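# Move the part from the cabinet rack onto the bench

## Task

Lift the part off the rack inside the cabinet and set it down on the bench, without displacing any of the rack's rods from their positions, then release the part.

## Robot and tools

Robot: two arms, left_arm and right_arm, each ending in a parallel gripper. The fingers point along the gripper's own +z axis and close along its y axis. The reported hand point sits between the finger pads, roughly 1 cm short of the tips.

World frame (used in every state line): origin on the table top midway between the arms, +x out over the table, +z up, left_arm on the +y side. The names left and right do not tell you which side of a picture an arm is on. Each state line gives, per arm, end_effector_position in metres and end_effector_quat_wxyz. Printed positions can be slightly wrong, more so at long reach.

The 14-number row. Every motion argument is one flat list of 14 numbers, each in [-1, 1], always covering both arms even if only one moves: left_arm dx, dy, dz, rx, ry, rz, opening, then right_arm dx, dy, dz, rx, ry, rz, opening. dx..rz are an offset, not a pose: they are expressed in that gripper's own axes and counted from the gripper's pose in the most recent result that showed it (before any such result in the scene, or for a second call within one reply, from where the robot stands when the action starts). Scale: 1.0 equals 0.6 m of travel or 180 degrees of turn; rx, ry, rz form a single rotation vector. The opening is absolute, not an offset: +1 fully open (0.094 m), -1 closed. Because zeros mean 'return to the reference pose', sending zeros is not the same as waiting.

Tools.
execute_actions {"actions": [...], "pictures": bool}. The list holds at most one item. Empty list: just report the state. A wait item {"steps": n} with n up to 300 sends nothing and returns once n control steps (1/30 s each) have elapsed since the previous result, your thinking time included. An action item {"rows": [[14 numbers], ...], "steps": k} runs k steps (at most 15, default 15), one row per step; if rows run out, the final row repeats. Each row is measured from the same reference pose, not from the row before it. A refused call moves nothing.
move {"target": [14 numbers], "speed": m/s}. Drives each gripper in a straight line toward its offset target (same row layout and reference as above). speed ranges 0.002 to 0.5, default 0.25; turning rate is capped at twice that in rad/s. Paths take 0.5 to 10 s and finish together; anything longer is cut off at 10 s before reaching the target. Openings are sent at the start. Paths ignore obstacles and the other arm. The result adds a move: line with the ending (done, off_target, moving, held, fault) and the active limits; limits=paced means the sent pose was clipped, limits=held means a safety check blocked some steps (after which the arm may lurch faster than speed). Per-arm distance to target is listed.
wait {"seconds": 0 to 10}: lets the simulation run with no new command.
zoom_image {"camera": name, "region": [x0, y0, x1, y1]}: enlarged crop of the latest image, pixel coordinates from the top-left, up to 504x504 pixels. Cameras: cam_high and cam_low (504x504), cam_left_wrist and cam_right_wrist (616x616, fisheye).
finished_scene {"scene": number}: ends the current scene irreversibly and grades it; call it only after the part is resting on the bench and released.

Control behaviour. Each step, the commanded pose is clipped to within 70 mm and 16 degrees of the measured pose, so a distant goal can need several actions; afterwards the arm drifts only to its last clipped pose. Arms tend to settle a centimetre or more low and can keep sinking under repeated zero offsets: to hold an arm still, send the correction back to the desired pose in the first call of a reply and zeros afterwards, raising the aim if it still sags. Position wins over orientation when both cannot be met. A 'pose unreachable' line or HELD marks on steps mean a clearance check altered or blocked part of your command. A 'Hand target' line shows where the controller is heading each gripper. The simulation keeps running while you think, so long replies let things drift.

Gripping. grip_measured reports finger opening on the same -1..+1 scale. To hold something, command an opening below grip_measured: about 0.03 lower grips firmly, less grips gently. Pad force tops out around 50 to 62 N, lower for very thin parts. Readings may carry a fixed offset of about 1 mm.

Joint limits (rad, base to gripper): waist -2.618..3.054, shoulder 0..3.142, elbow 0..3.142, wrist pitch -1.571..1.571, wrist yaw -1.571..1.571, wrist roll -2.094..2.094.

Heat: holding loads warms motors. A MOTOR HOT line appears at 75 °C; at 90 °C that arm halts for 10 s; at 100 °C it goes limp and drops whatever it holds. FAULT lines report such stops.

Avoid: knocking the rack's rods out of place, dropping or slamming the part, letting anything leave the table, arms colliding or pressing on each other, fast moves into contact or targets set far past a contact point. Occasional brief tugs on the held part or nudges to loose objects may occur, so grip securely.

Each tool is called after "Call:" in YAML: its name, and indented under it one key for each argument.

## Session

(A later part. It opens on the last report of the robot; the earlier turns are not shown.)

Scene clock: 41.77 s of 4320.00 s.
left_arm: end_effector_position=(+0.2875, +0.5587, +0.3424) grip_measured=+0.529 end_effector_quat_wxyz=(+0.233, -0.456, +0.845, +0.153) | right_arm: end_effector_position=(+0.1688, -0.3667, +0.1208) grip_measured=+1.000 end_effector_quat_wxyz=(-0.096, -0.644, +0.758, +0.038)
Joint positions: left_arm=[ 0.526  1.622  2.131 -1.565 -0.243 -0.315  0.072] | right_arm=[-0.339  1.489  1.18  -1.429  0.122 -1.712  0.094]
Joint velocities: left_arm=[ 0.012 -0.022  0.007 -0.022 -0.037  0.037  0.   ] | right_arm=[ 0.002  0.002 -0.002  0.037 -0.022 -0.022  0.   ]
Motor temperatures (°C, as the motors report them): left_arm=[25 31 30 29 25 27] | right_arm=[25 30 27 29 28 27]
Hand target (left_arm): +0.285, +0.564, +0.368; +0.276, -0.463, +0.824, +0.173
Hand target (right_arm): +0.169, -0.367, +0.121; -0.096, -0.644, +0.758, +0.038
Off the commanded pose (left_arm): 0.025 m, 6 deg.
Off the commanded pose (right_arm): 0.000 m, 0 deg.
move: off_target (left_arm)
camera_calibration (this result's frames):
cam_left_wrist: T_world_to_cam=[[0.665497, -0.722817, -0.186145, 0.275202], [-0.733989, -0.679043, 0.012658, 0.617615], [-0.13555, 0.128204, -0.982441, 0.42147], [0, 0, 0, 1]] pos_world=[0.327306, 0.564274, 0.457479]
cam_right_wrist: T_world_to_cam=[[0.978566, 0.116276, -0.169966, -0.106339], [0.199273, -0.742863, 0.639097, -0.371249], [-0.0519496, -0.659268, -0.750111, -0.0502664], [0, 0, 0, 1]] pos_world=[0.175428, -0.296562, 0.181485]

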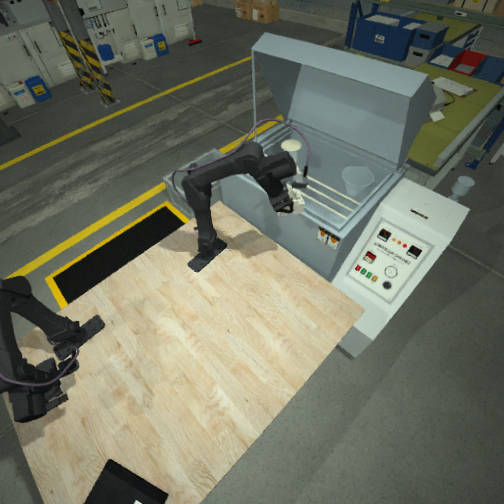

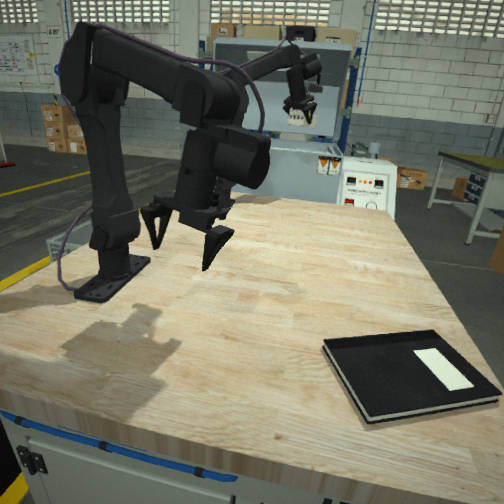

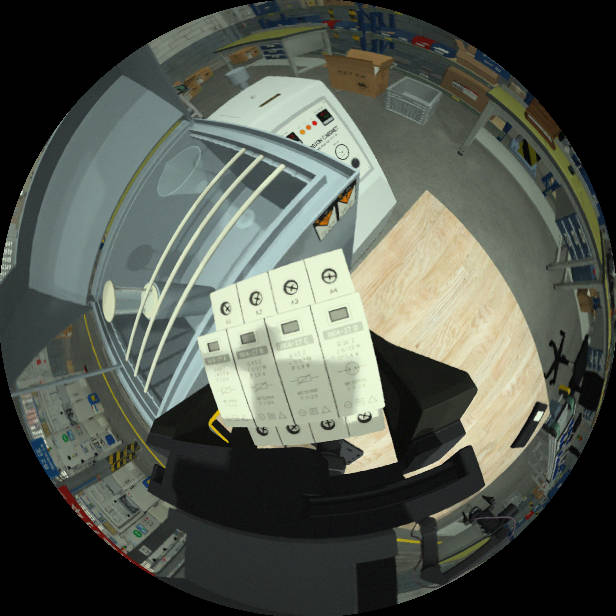

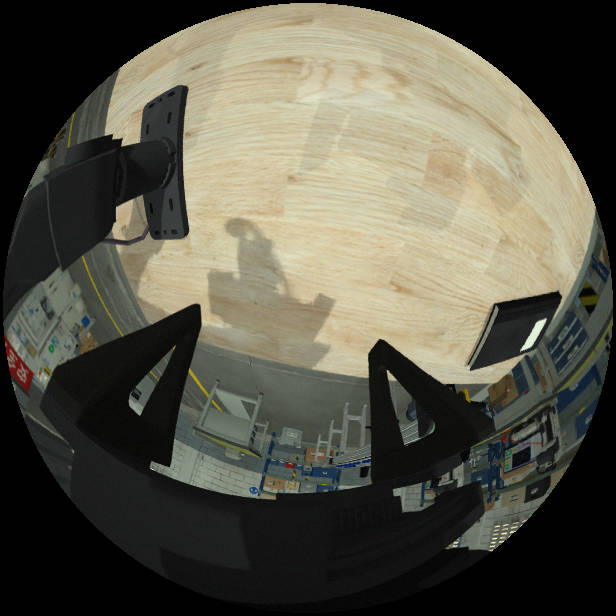

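Call:
move:
  target: [0.127,-0.30,-0.05,0.103,-0.009,0.164,0.47,0,0,0,0,0,0,1]
  speed: 0.2

Call:
move:
  target: [0.19,0,0.31,0,0,0,0.47,0,0,0,0,0,0,1]
  speed: 0.15

Scene clock: 48.97 s of 4320.00 s.
left_arm: end_effector_position=(+0.3818, +0.3940, +0.3018) grip_measured=+0.529 end_effector_quat_wxyz=(+0.222, -0.185, +0.955, +0.071) | right_arm: end_effector_position=(+0.1688, -0.3667, +0.1208) grip_measured=+1.000 end_effector_quat_wxyz=(-0.096, -0.644, +0.758, +0.038)
Joint positions: left_arm=[ 0.007  1.639  1.998 -1.493 -0.181 -0.25   0.072] | right_arm=[-0.339  1.489  1.18  -1.429  0.122 -1.712  0.094]
Joint velocities: left_arm=[ 0.002 -0.002 -0.012  0.037 -0.051  0.051  0.001] | right_arm=[-0.017  0.002  0.002  0.007 -0.037 -0.051  0.   ]
Motor temperatures (°C, as the motors report them): left_arm=[25 31 30 30 25 27] | right_arm=[25 30 27 29 28 27]
Hand target (left_arm): +0.394, +0.396, +0.319; +0.266, -0.183, +0.944, +0.073
Hand target (right_arm): +0.169, -0.367, +0.121; -0.096, -0.644, +0.758, +0.038
Off the commanded pose (left_arm): 0.022 m, 5 deg.
Off the commanded pose (right_arm): 0.000 m, 0 deg.
After step 90, 2.20 s passed at rest.
move: off_target (left_arm)
camera_calibration (this result's frames):
cam_left_wrist: T_world_to_cam=[[0.12122, -0.978373, -0.167604, 0.388717], [-0.984514, -0.140045, 0.105446, 0.430684], [-0.126638, 0.152227, -0.980199, 0.401954], [0, 0, 0, 1]] pos_world=[0.427796, 0.379437, 0.413731]
cam_right_wrist: T_world_to_cam=[[0.978566, 0.116276, -0.169966, -0.106339], [0.199273, -0.742863, 0.639097, -0.371249], [-0.0519496, -0.659268, -0.750111, -0.0502664], [0, 0, 0, 1]] pos_world=[0.175428, -0.296562, 0.181485]

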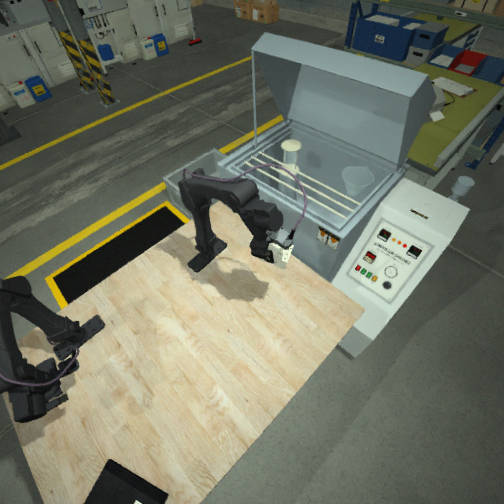

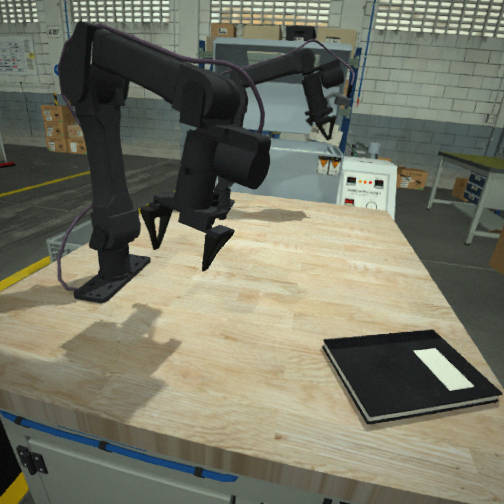

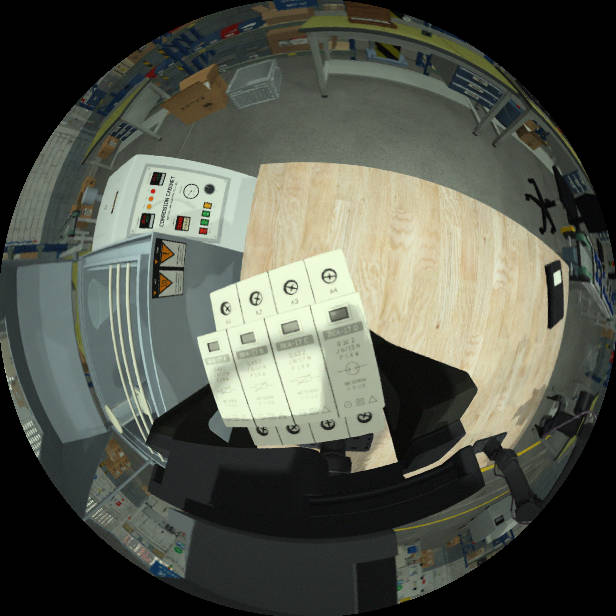

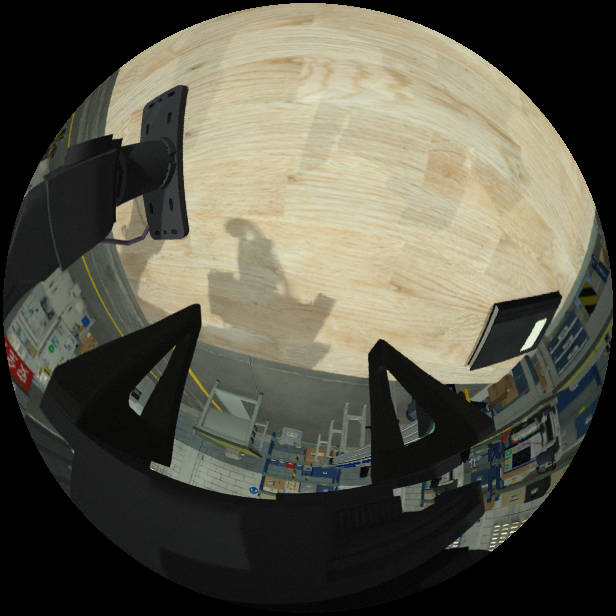

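Scene clock: 51.13 s of 4320.00 s.
left_arm: end_effector_position=(+0.3458, +0.3934, +0.0692) grip_measured=+0.529 end_effector_quat_wxyz=(+0.177, -0.181, +0.965, +0.071) | right_arm: end_effector_position=(+0.1688, -0.3667, +0.1208) grip_measured=+1.000 end_effector_quat_wxyz=(-0.096, -0.644, +0.758, +0.038)
Joint positions: left_arm=[ 0.024  1.464  0.899 -0.657 -0.166 -0.232  0.072] | right_arm=[-0.339  1.489  1.18  -1.429  0.122 -1.712  0.094]
Joint velocities: left_arm=[ 0.012 -0.007  0.007 -0.022  0.022  0.037  0.   ] | right_arm=[-0.022 -0.012 -0.007  0.007  0.022  0.022  0.   ]
Motor temperatures (°C, as the motors report them): left_arm=[25 31 30 30 25 27] | right_arm=[25 30 27 29 28 27]
Hand target (left_arm): +0.361, +0.399, +0.086; +0.222, -0.185, +0.955, +0.072
Hand target (right_arm): +0.169, -0.367, +0.121; -0.096, -0.644, +0.758, +0.038
Off the commanded pose (left_arm): 0.022 m, 5 deg.
Off the commanded pose (right_arm): 0.000 m, 0 deg.
move: off_target (left_arm)
camera_calibration (this result's frames):
cam_left_wrist: T_world_to_cam=[[0.101359, -0.981653, -0.161504, 0.361257], [-0.971482, -0.132644, 0.196539, 0.406049], [-0.214356, 0.136977, -0.967103, 0.204937], [0, 0, 0, 1]] pos_world=[0.401782, 0.380417, 0.176735]
cam_right_wrist: T_world_to_cam=[[0.978566, 0.116276, -0.169966, -0.106339], [0.199273, -0.742863, 0.639097, -0.371249], [-0.0519496, -0.659268, -0.750111, -0.0502664], [0, 0, 0, 1]] pos_world=[0.175428, -0.296562, 0.181485]

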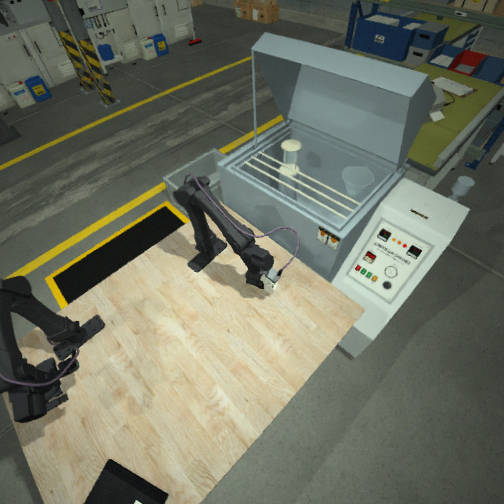

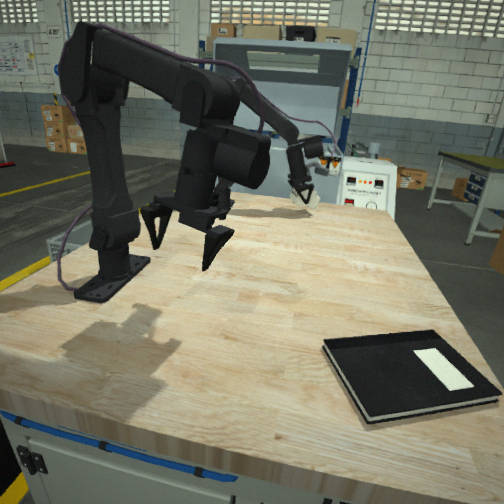

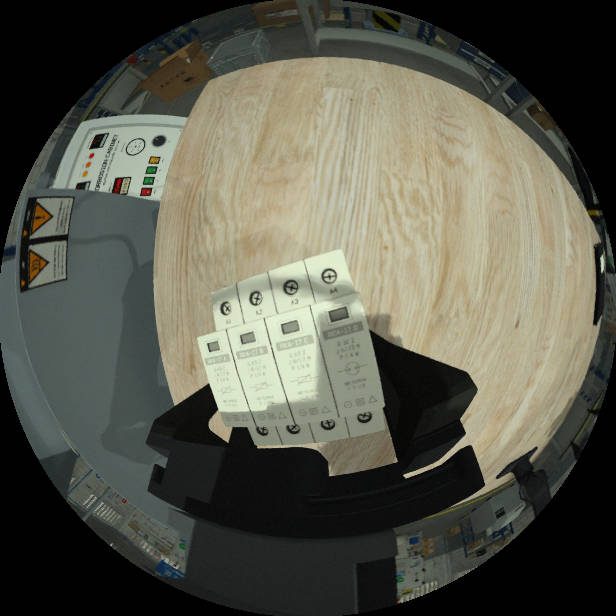

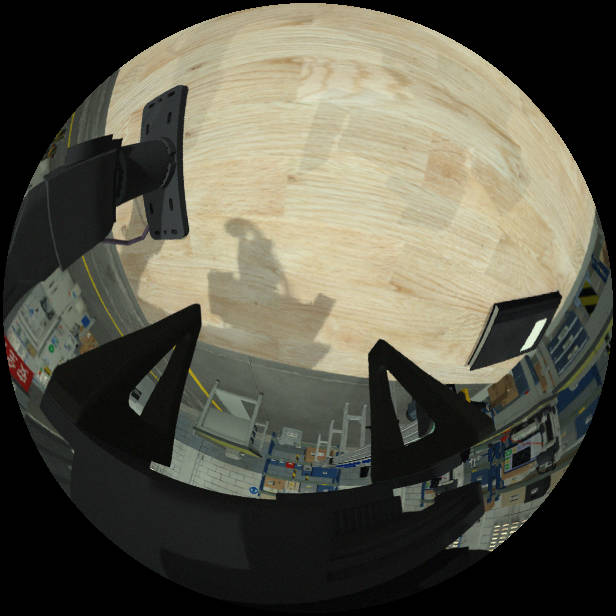

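Call:
move:
  target: [0.0,0,0.03,0,-0.1,0,0.47,0,0,0,0,0,0,1]
  speed: 0.04

Scene clock: 57.97 s of 4320.00 s.
left_arm: end_effector_position=(+0.3378, +0.3932, +0.0347) grip_measured=+0.529 end_effector_quat_wxyz=(+0.284, -0.169, +0.940, +0.088) | right_arm: end_effector_position=(+0.1688, -0.3667, +0.1208) grip_measured=+1.000 end_effector_quat_wxyz=(-0.096, -0.644, +0.758, +0.038)
Joint positions: left_arm=[-0.006  1.35   0.544 -0.199 -0.222 -0.212  0.072] | right_arm=[-0.339  1.489  1.18  -1.429  0.122 -1.712  0.094]
Joint velocities: left_arm=[-0.022 -0.007 -0.007 -0.022 -0.007  0.051  0.   ] | right_arm=[ 0.007  0.002  0.022 -0.007 -0.007 -0.051  0.   ]
Motor temperatures (°C, as the motors report them): left_arm=[25 31 30 30 25 27] | right_arm=[25 30 27 29 28 27]
Hand target (left_arm): +0.351, +0.397, +0.053; +0.325, -0.168, +0.925, +0.098
Hand target (right_arm): +0.169, -0.367, +0.121; -0.096, -0.644, +0.758, +0.038
Off the commanded pose (left_arm): 0.023 m, 5 deg.
Off the commanded pose (right_arm): 0.000 m, 0 deg.
move: off_target (left_arm)
camera_calibration (this result's frames):
cam_left_wrist: T_world_to_cam=[[0.117898, -0.969185, -0.216288, 0.347735], [-0.992983, -0.117072, -0.0166718, 0.413571], [-0.00916321, 0.216735, -0.976187, 0.0695273], [0, 0, 0, 1]] pos_world=[0.37031, 0.370368, 0.149977]
cam_right_wrist: T_world_to_cam=[[0.978566, 0.116276, -0.169966, -0.106339], [0.199273, -0.742863, 0.639097, -0.371249], [-0.0519496, -0.659268, -0.750111, -0.0502664], [0, 0, 0, 1]] pos_world=[0.175428, -0.296562, 0.181485]

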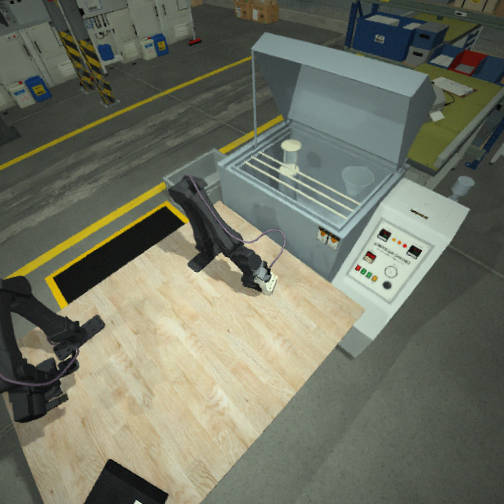

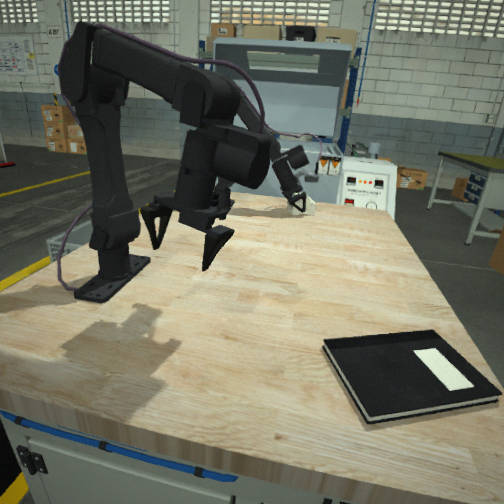

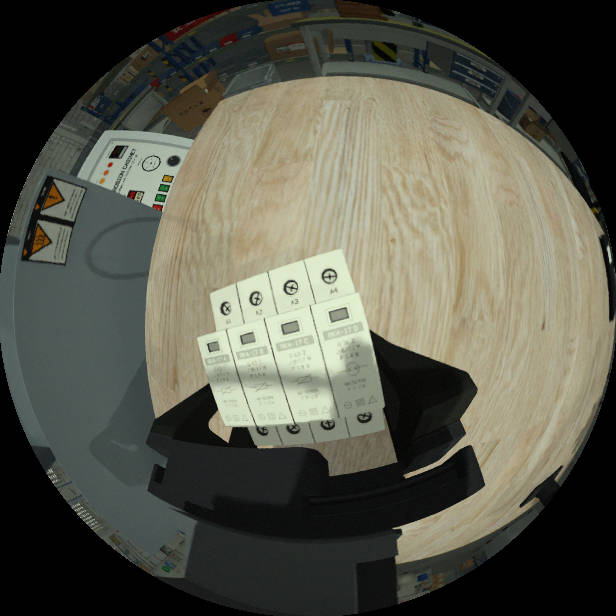

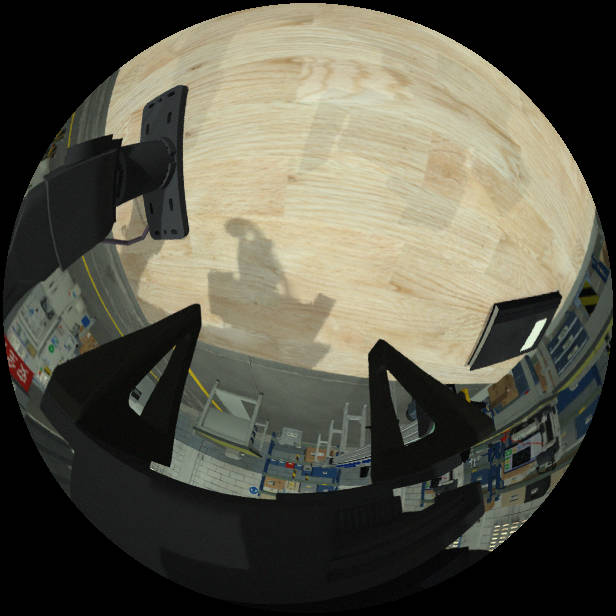

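Tilt matches and height is at table contact. Release.

Call:
move:
  target: [0,0,0,0,0,0,1,0,0,0,0,0,0,1]

Call:
move:
  target: [-0.1,0,-0.17,0,0,0,1,0,0,0,0,0,0,1]

Scene clock: 61.17 s of 4320.00 s.
left_arm: end_effector_position=(+0.3379, +0.3932, +0.0347) grip_measured=+1.000 end_effector_quat_wxyz=(+0.284, -0.168, +0.940, +0.088) | right_arm: end_effector_position=(+0.1688, -0.3667, +0.1208) grip_measured=+1.000 end_effector_quat_wxyz=(-0.096, -0.644, +0.758, +0.038)
Joint positions: left_arm=[-0.006  1.35   0.543 -0.198 -0.222 -0.21   0.094] | right_arm=[-0.339  1.489  1.18  -1.429  0.122 -1.712  0.094]
Joint velocities: left_arm=[ 0.007  0.012 -0.017 -0.007  0.007 -0.007  0.   ] | right_arm=[-0.002  0.002 -0.017  0.051 -0.037  0.022  0.   ]
Motor temperatures (°C, as the motors report them): left_arm=[25 30 30 30 25 27] | right_arm=[25 30 27 29 28 27]
Hand target (left_arm): +0.338, +0.393, +0.035; +0.284, -0.169, +0.940, +0.088
Hand target (right_arm): +0.169, -0.367, +0.121; -0.096, -0.644, +0.758, +0.038
Off the commanded pose (left_arm): 0.000 m, 0 deg.
Off the commanded pose (right_arm): 0.000 m, 0 deg.
move: done
camera_calibration (this result's frames):
cam_left_wrist: T_world_to_cam=[[0.116758, -0.969153, -0.217048, 0.348118], [-0.993124, -0.11581, -0.0171284, 0.413191], [-0.00853645, 0.217556, -0.976011, 0.0689252], [0, 0, 0, 1]] pos_world=[0.370293, 0.370236, 0.149907]
cam_right_wrist: T_world_to_cam=[[0.978566, 0.116276, -0.169966, -0.106339], [0.199273, -0.742863, 0.639097, -0.371249], [-0.0519496, -0.659268, -0.750111, -0.0502664], [0, 0, 0, 1]] pos_world=[0.175428, -0.296562, 0.181485]

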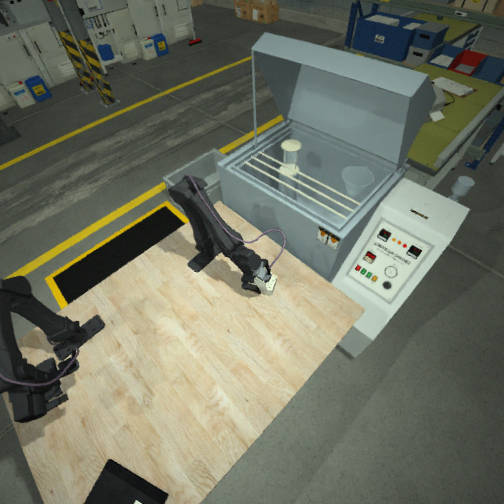

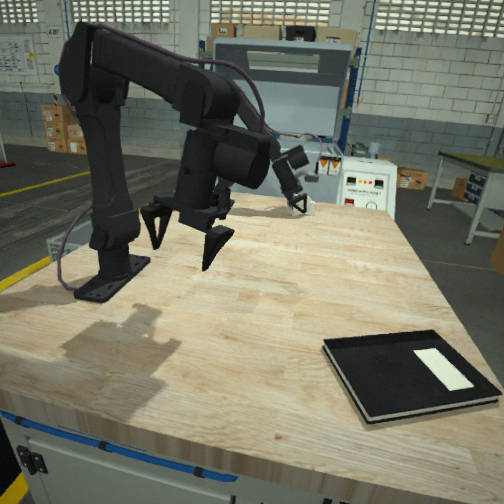

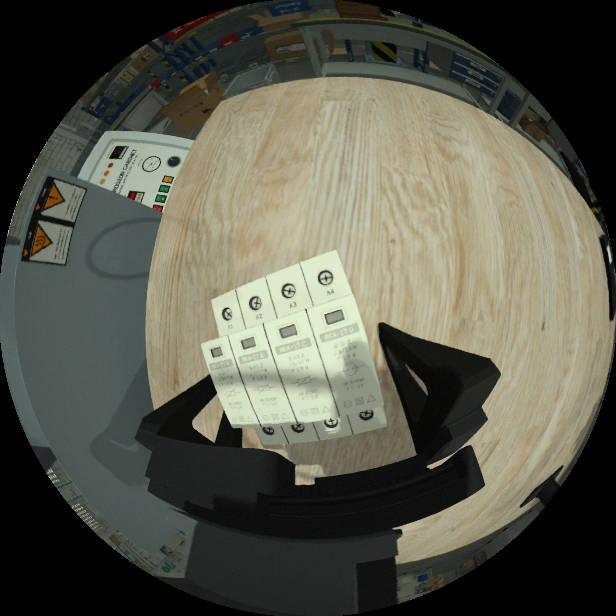

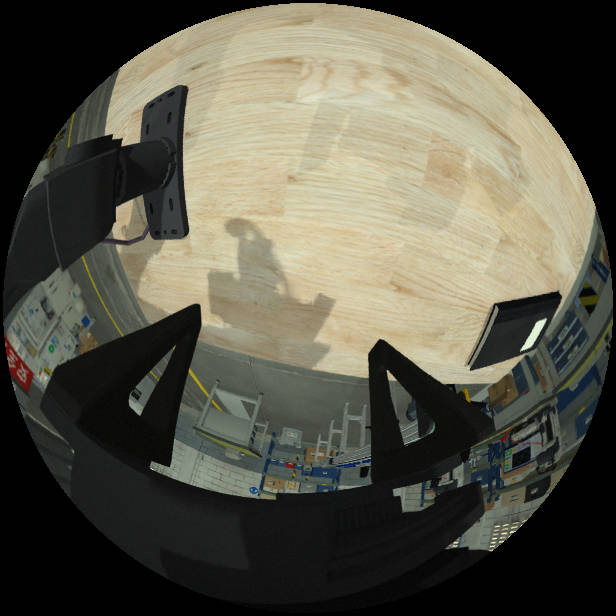

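Scene clock: 62.43 s of 4320.00 s.
left_arm: end_effector_position=(+0.3321, +0.3819, +0.1446) grip_measured=+1.000 end_effector_quat_wxyz=(+0.278, -0.166, +0.943, +0.084) | right_arm: end_effector_position=(+0.1688, -0.3667, +0.1208) grip_measured=+1.000 end_effector_quat_wxyz=(-0.096, -0.644, +0.758, +0.038)
Joint positions: left_arm=[-0.05   1.179  0.901 -0.747 -0.235 -0.246  0.094] | right_arm=[-0.339  1.489  1.18  -1.429  0.122 -1.712  0.094]
Joint velocities: left_arm=[ 0.012  0.012 -0.012 -0.095 -0.037 -0.037  0.   ] | right_arm=[ 0.002 -0.012 -0.007  0.007 -0.007 -0.037  0.   ]
Motor temperatures (°C, as the motors report them): left_arm=[25 30 30 30 25 27] | right_arm=[25 30 27 29 28 27]
Hand target (left_arm): +0.332, +0.382, +0.153; +0.284, -0.168, +0.940, +0.087
Hand target (right_arm): +0.169, -0.367, +0.121; -0.096, -0.644, +0.758, +0.038
Off the commanded pose (left_arm): 0.008 m, 1 deg.
Off the commanded pose (right_arm): 0.000 m, 0 deg.
move: done
camera_calibration (this result's frames):
cam_left_wrist: T_world_to_cam=[[0.107377, -0.971715, -0.210331, 0.364798], [-0.994043, -0.108906, -0.00433762, 0.403824], [-0.0186913, 0.209544, -0.977621, 0.185323], [0, 0, 0, 1]] pos_world=[0.365711, 0.359626, 0.259655]
cam_right_wrist: T_world_to_cam=[[0.978566, 0.116276, -0.169966, -0.106339], [0.199273, -0.742863, 0.639097, -0.371249], [-0.0519496, -0.659268, -0.750111, -0.0502664], [0, 0, 0, 1]] pos_world=[0.175428, -0.296562, 0.181485]

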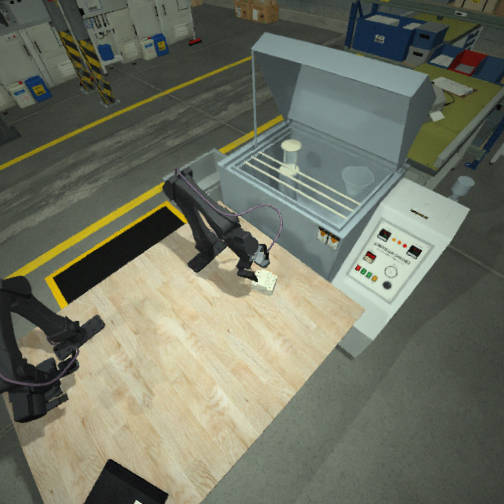

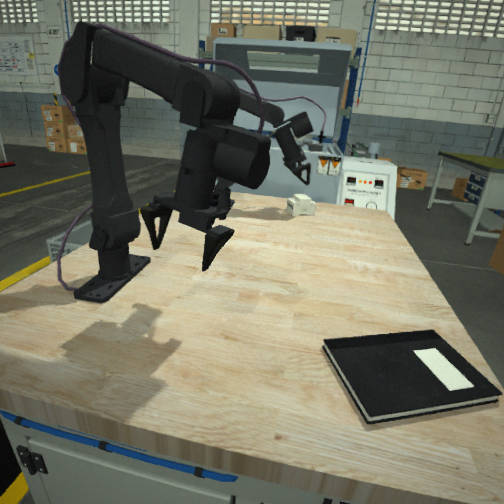

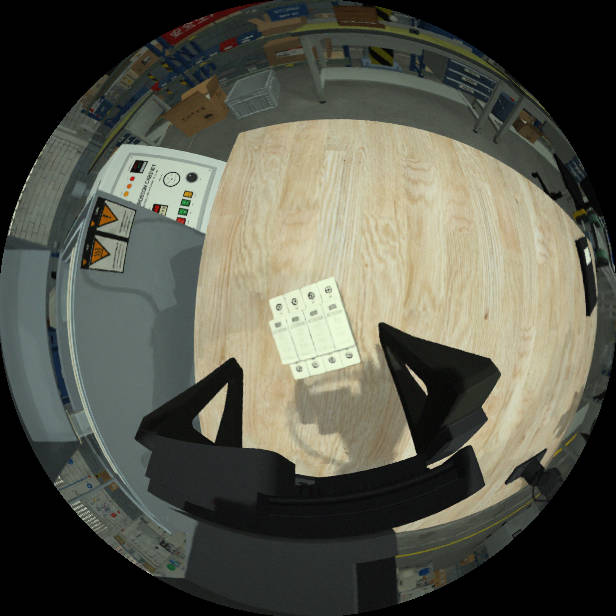

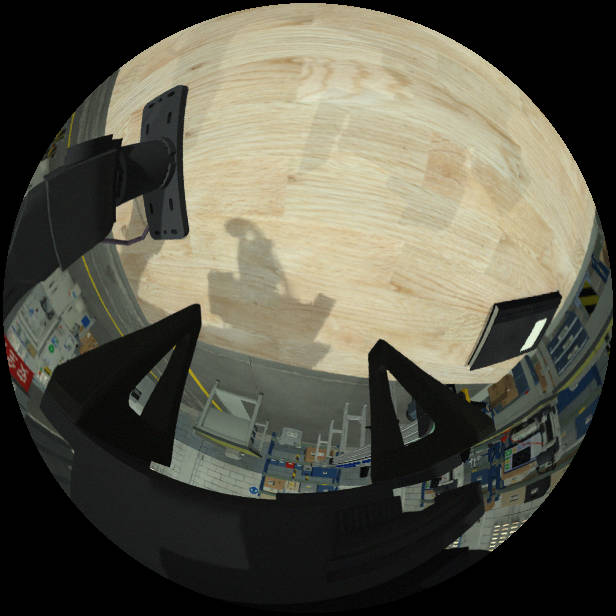

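Call:
finished_scene:
  scene: 2

The scene is finished: the task was done.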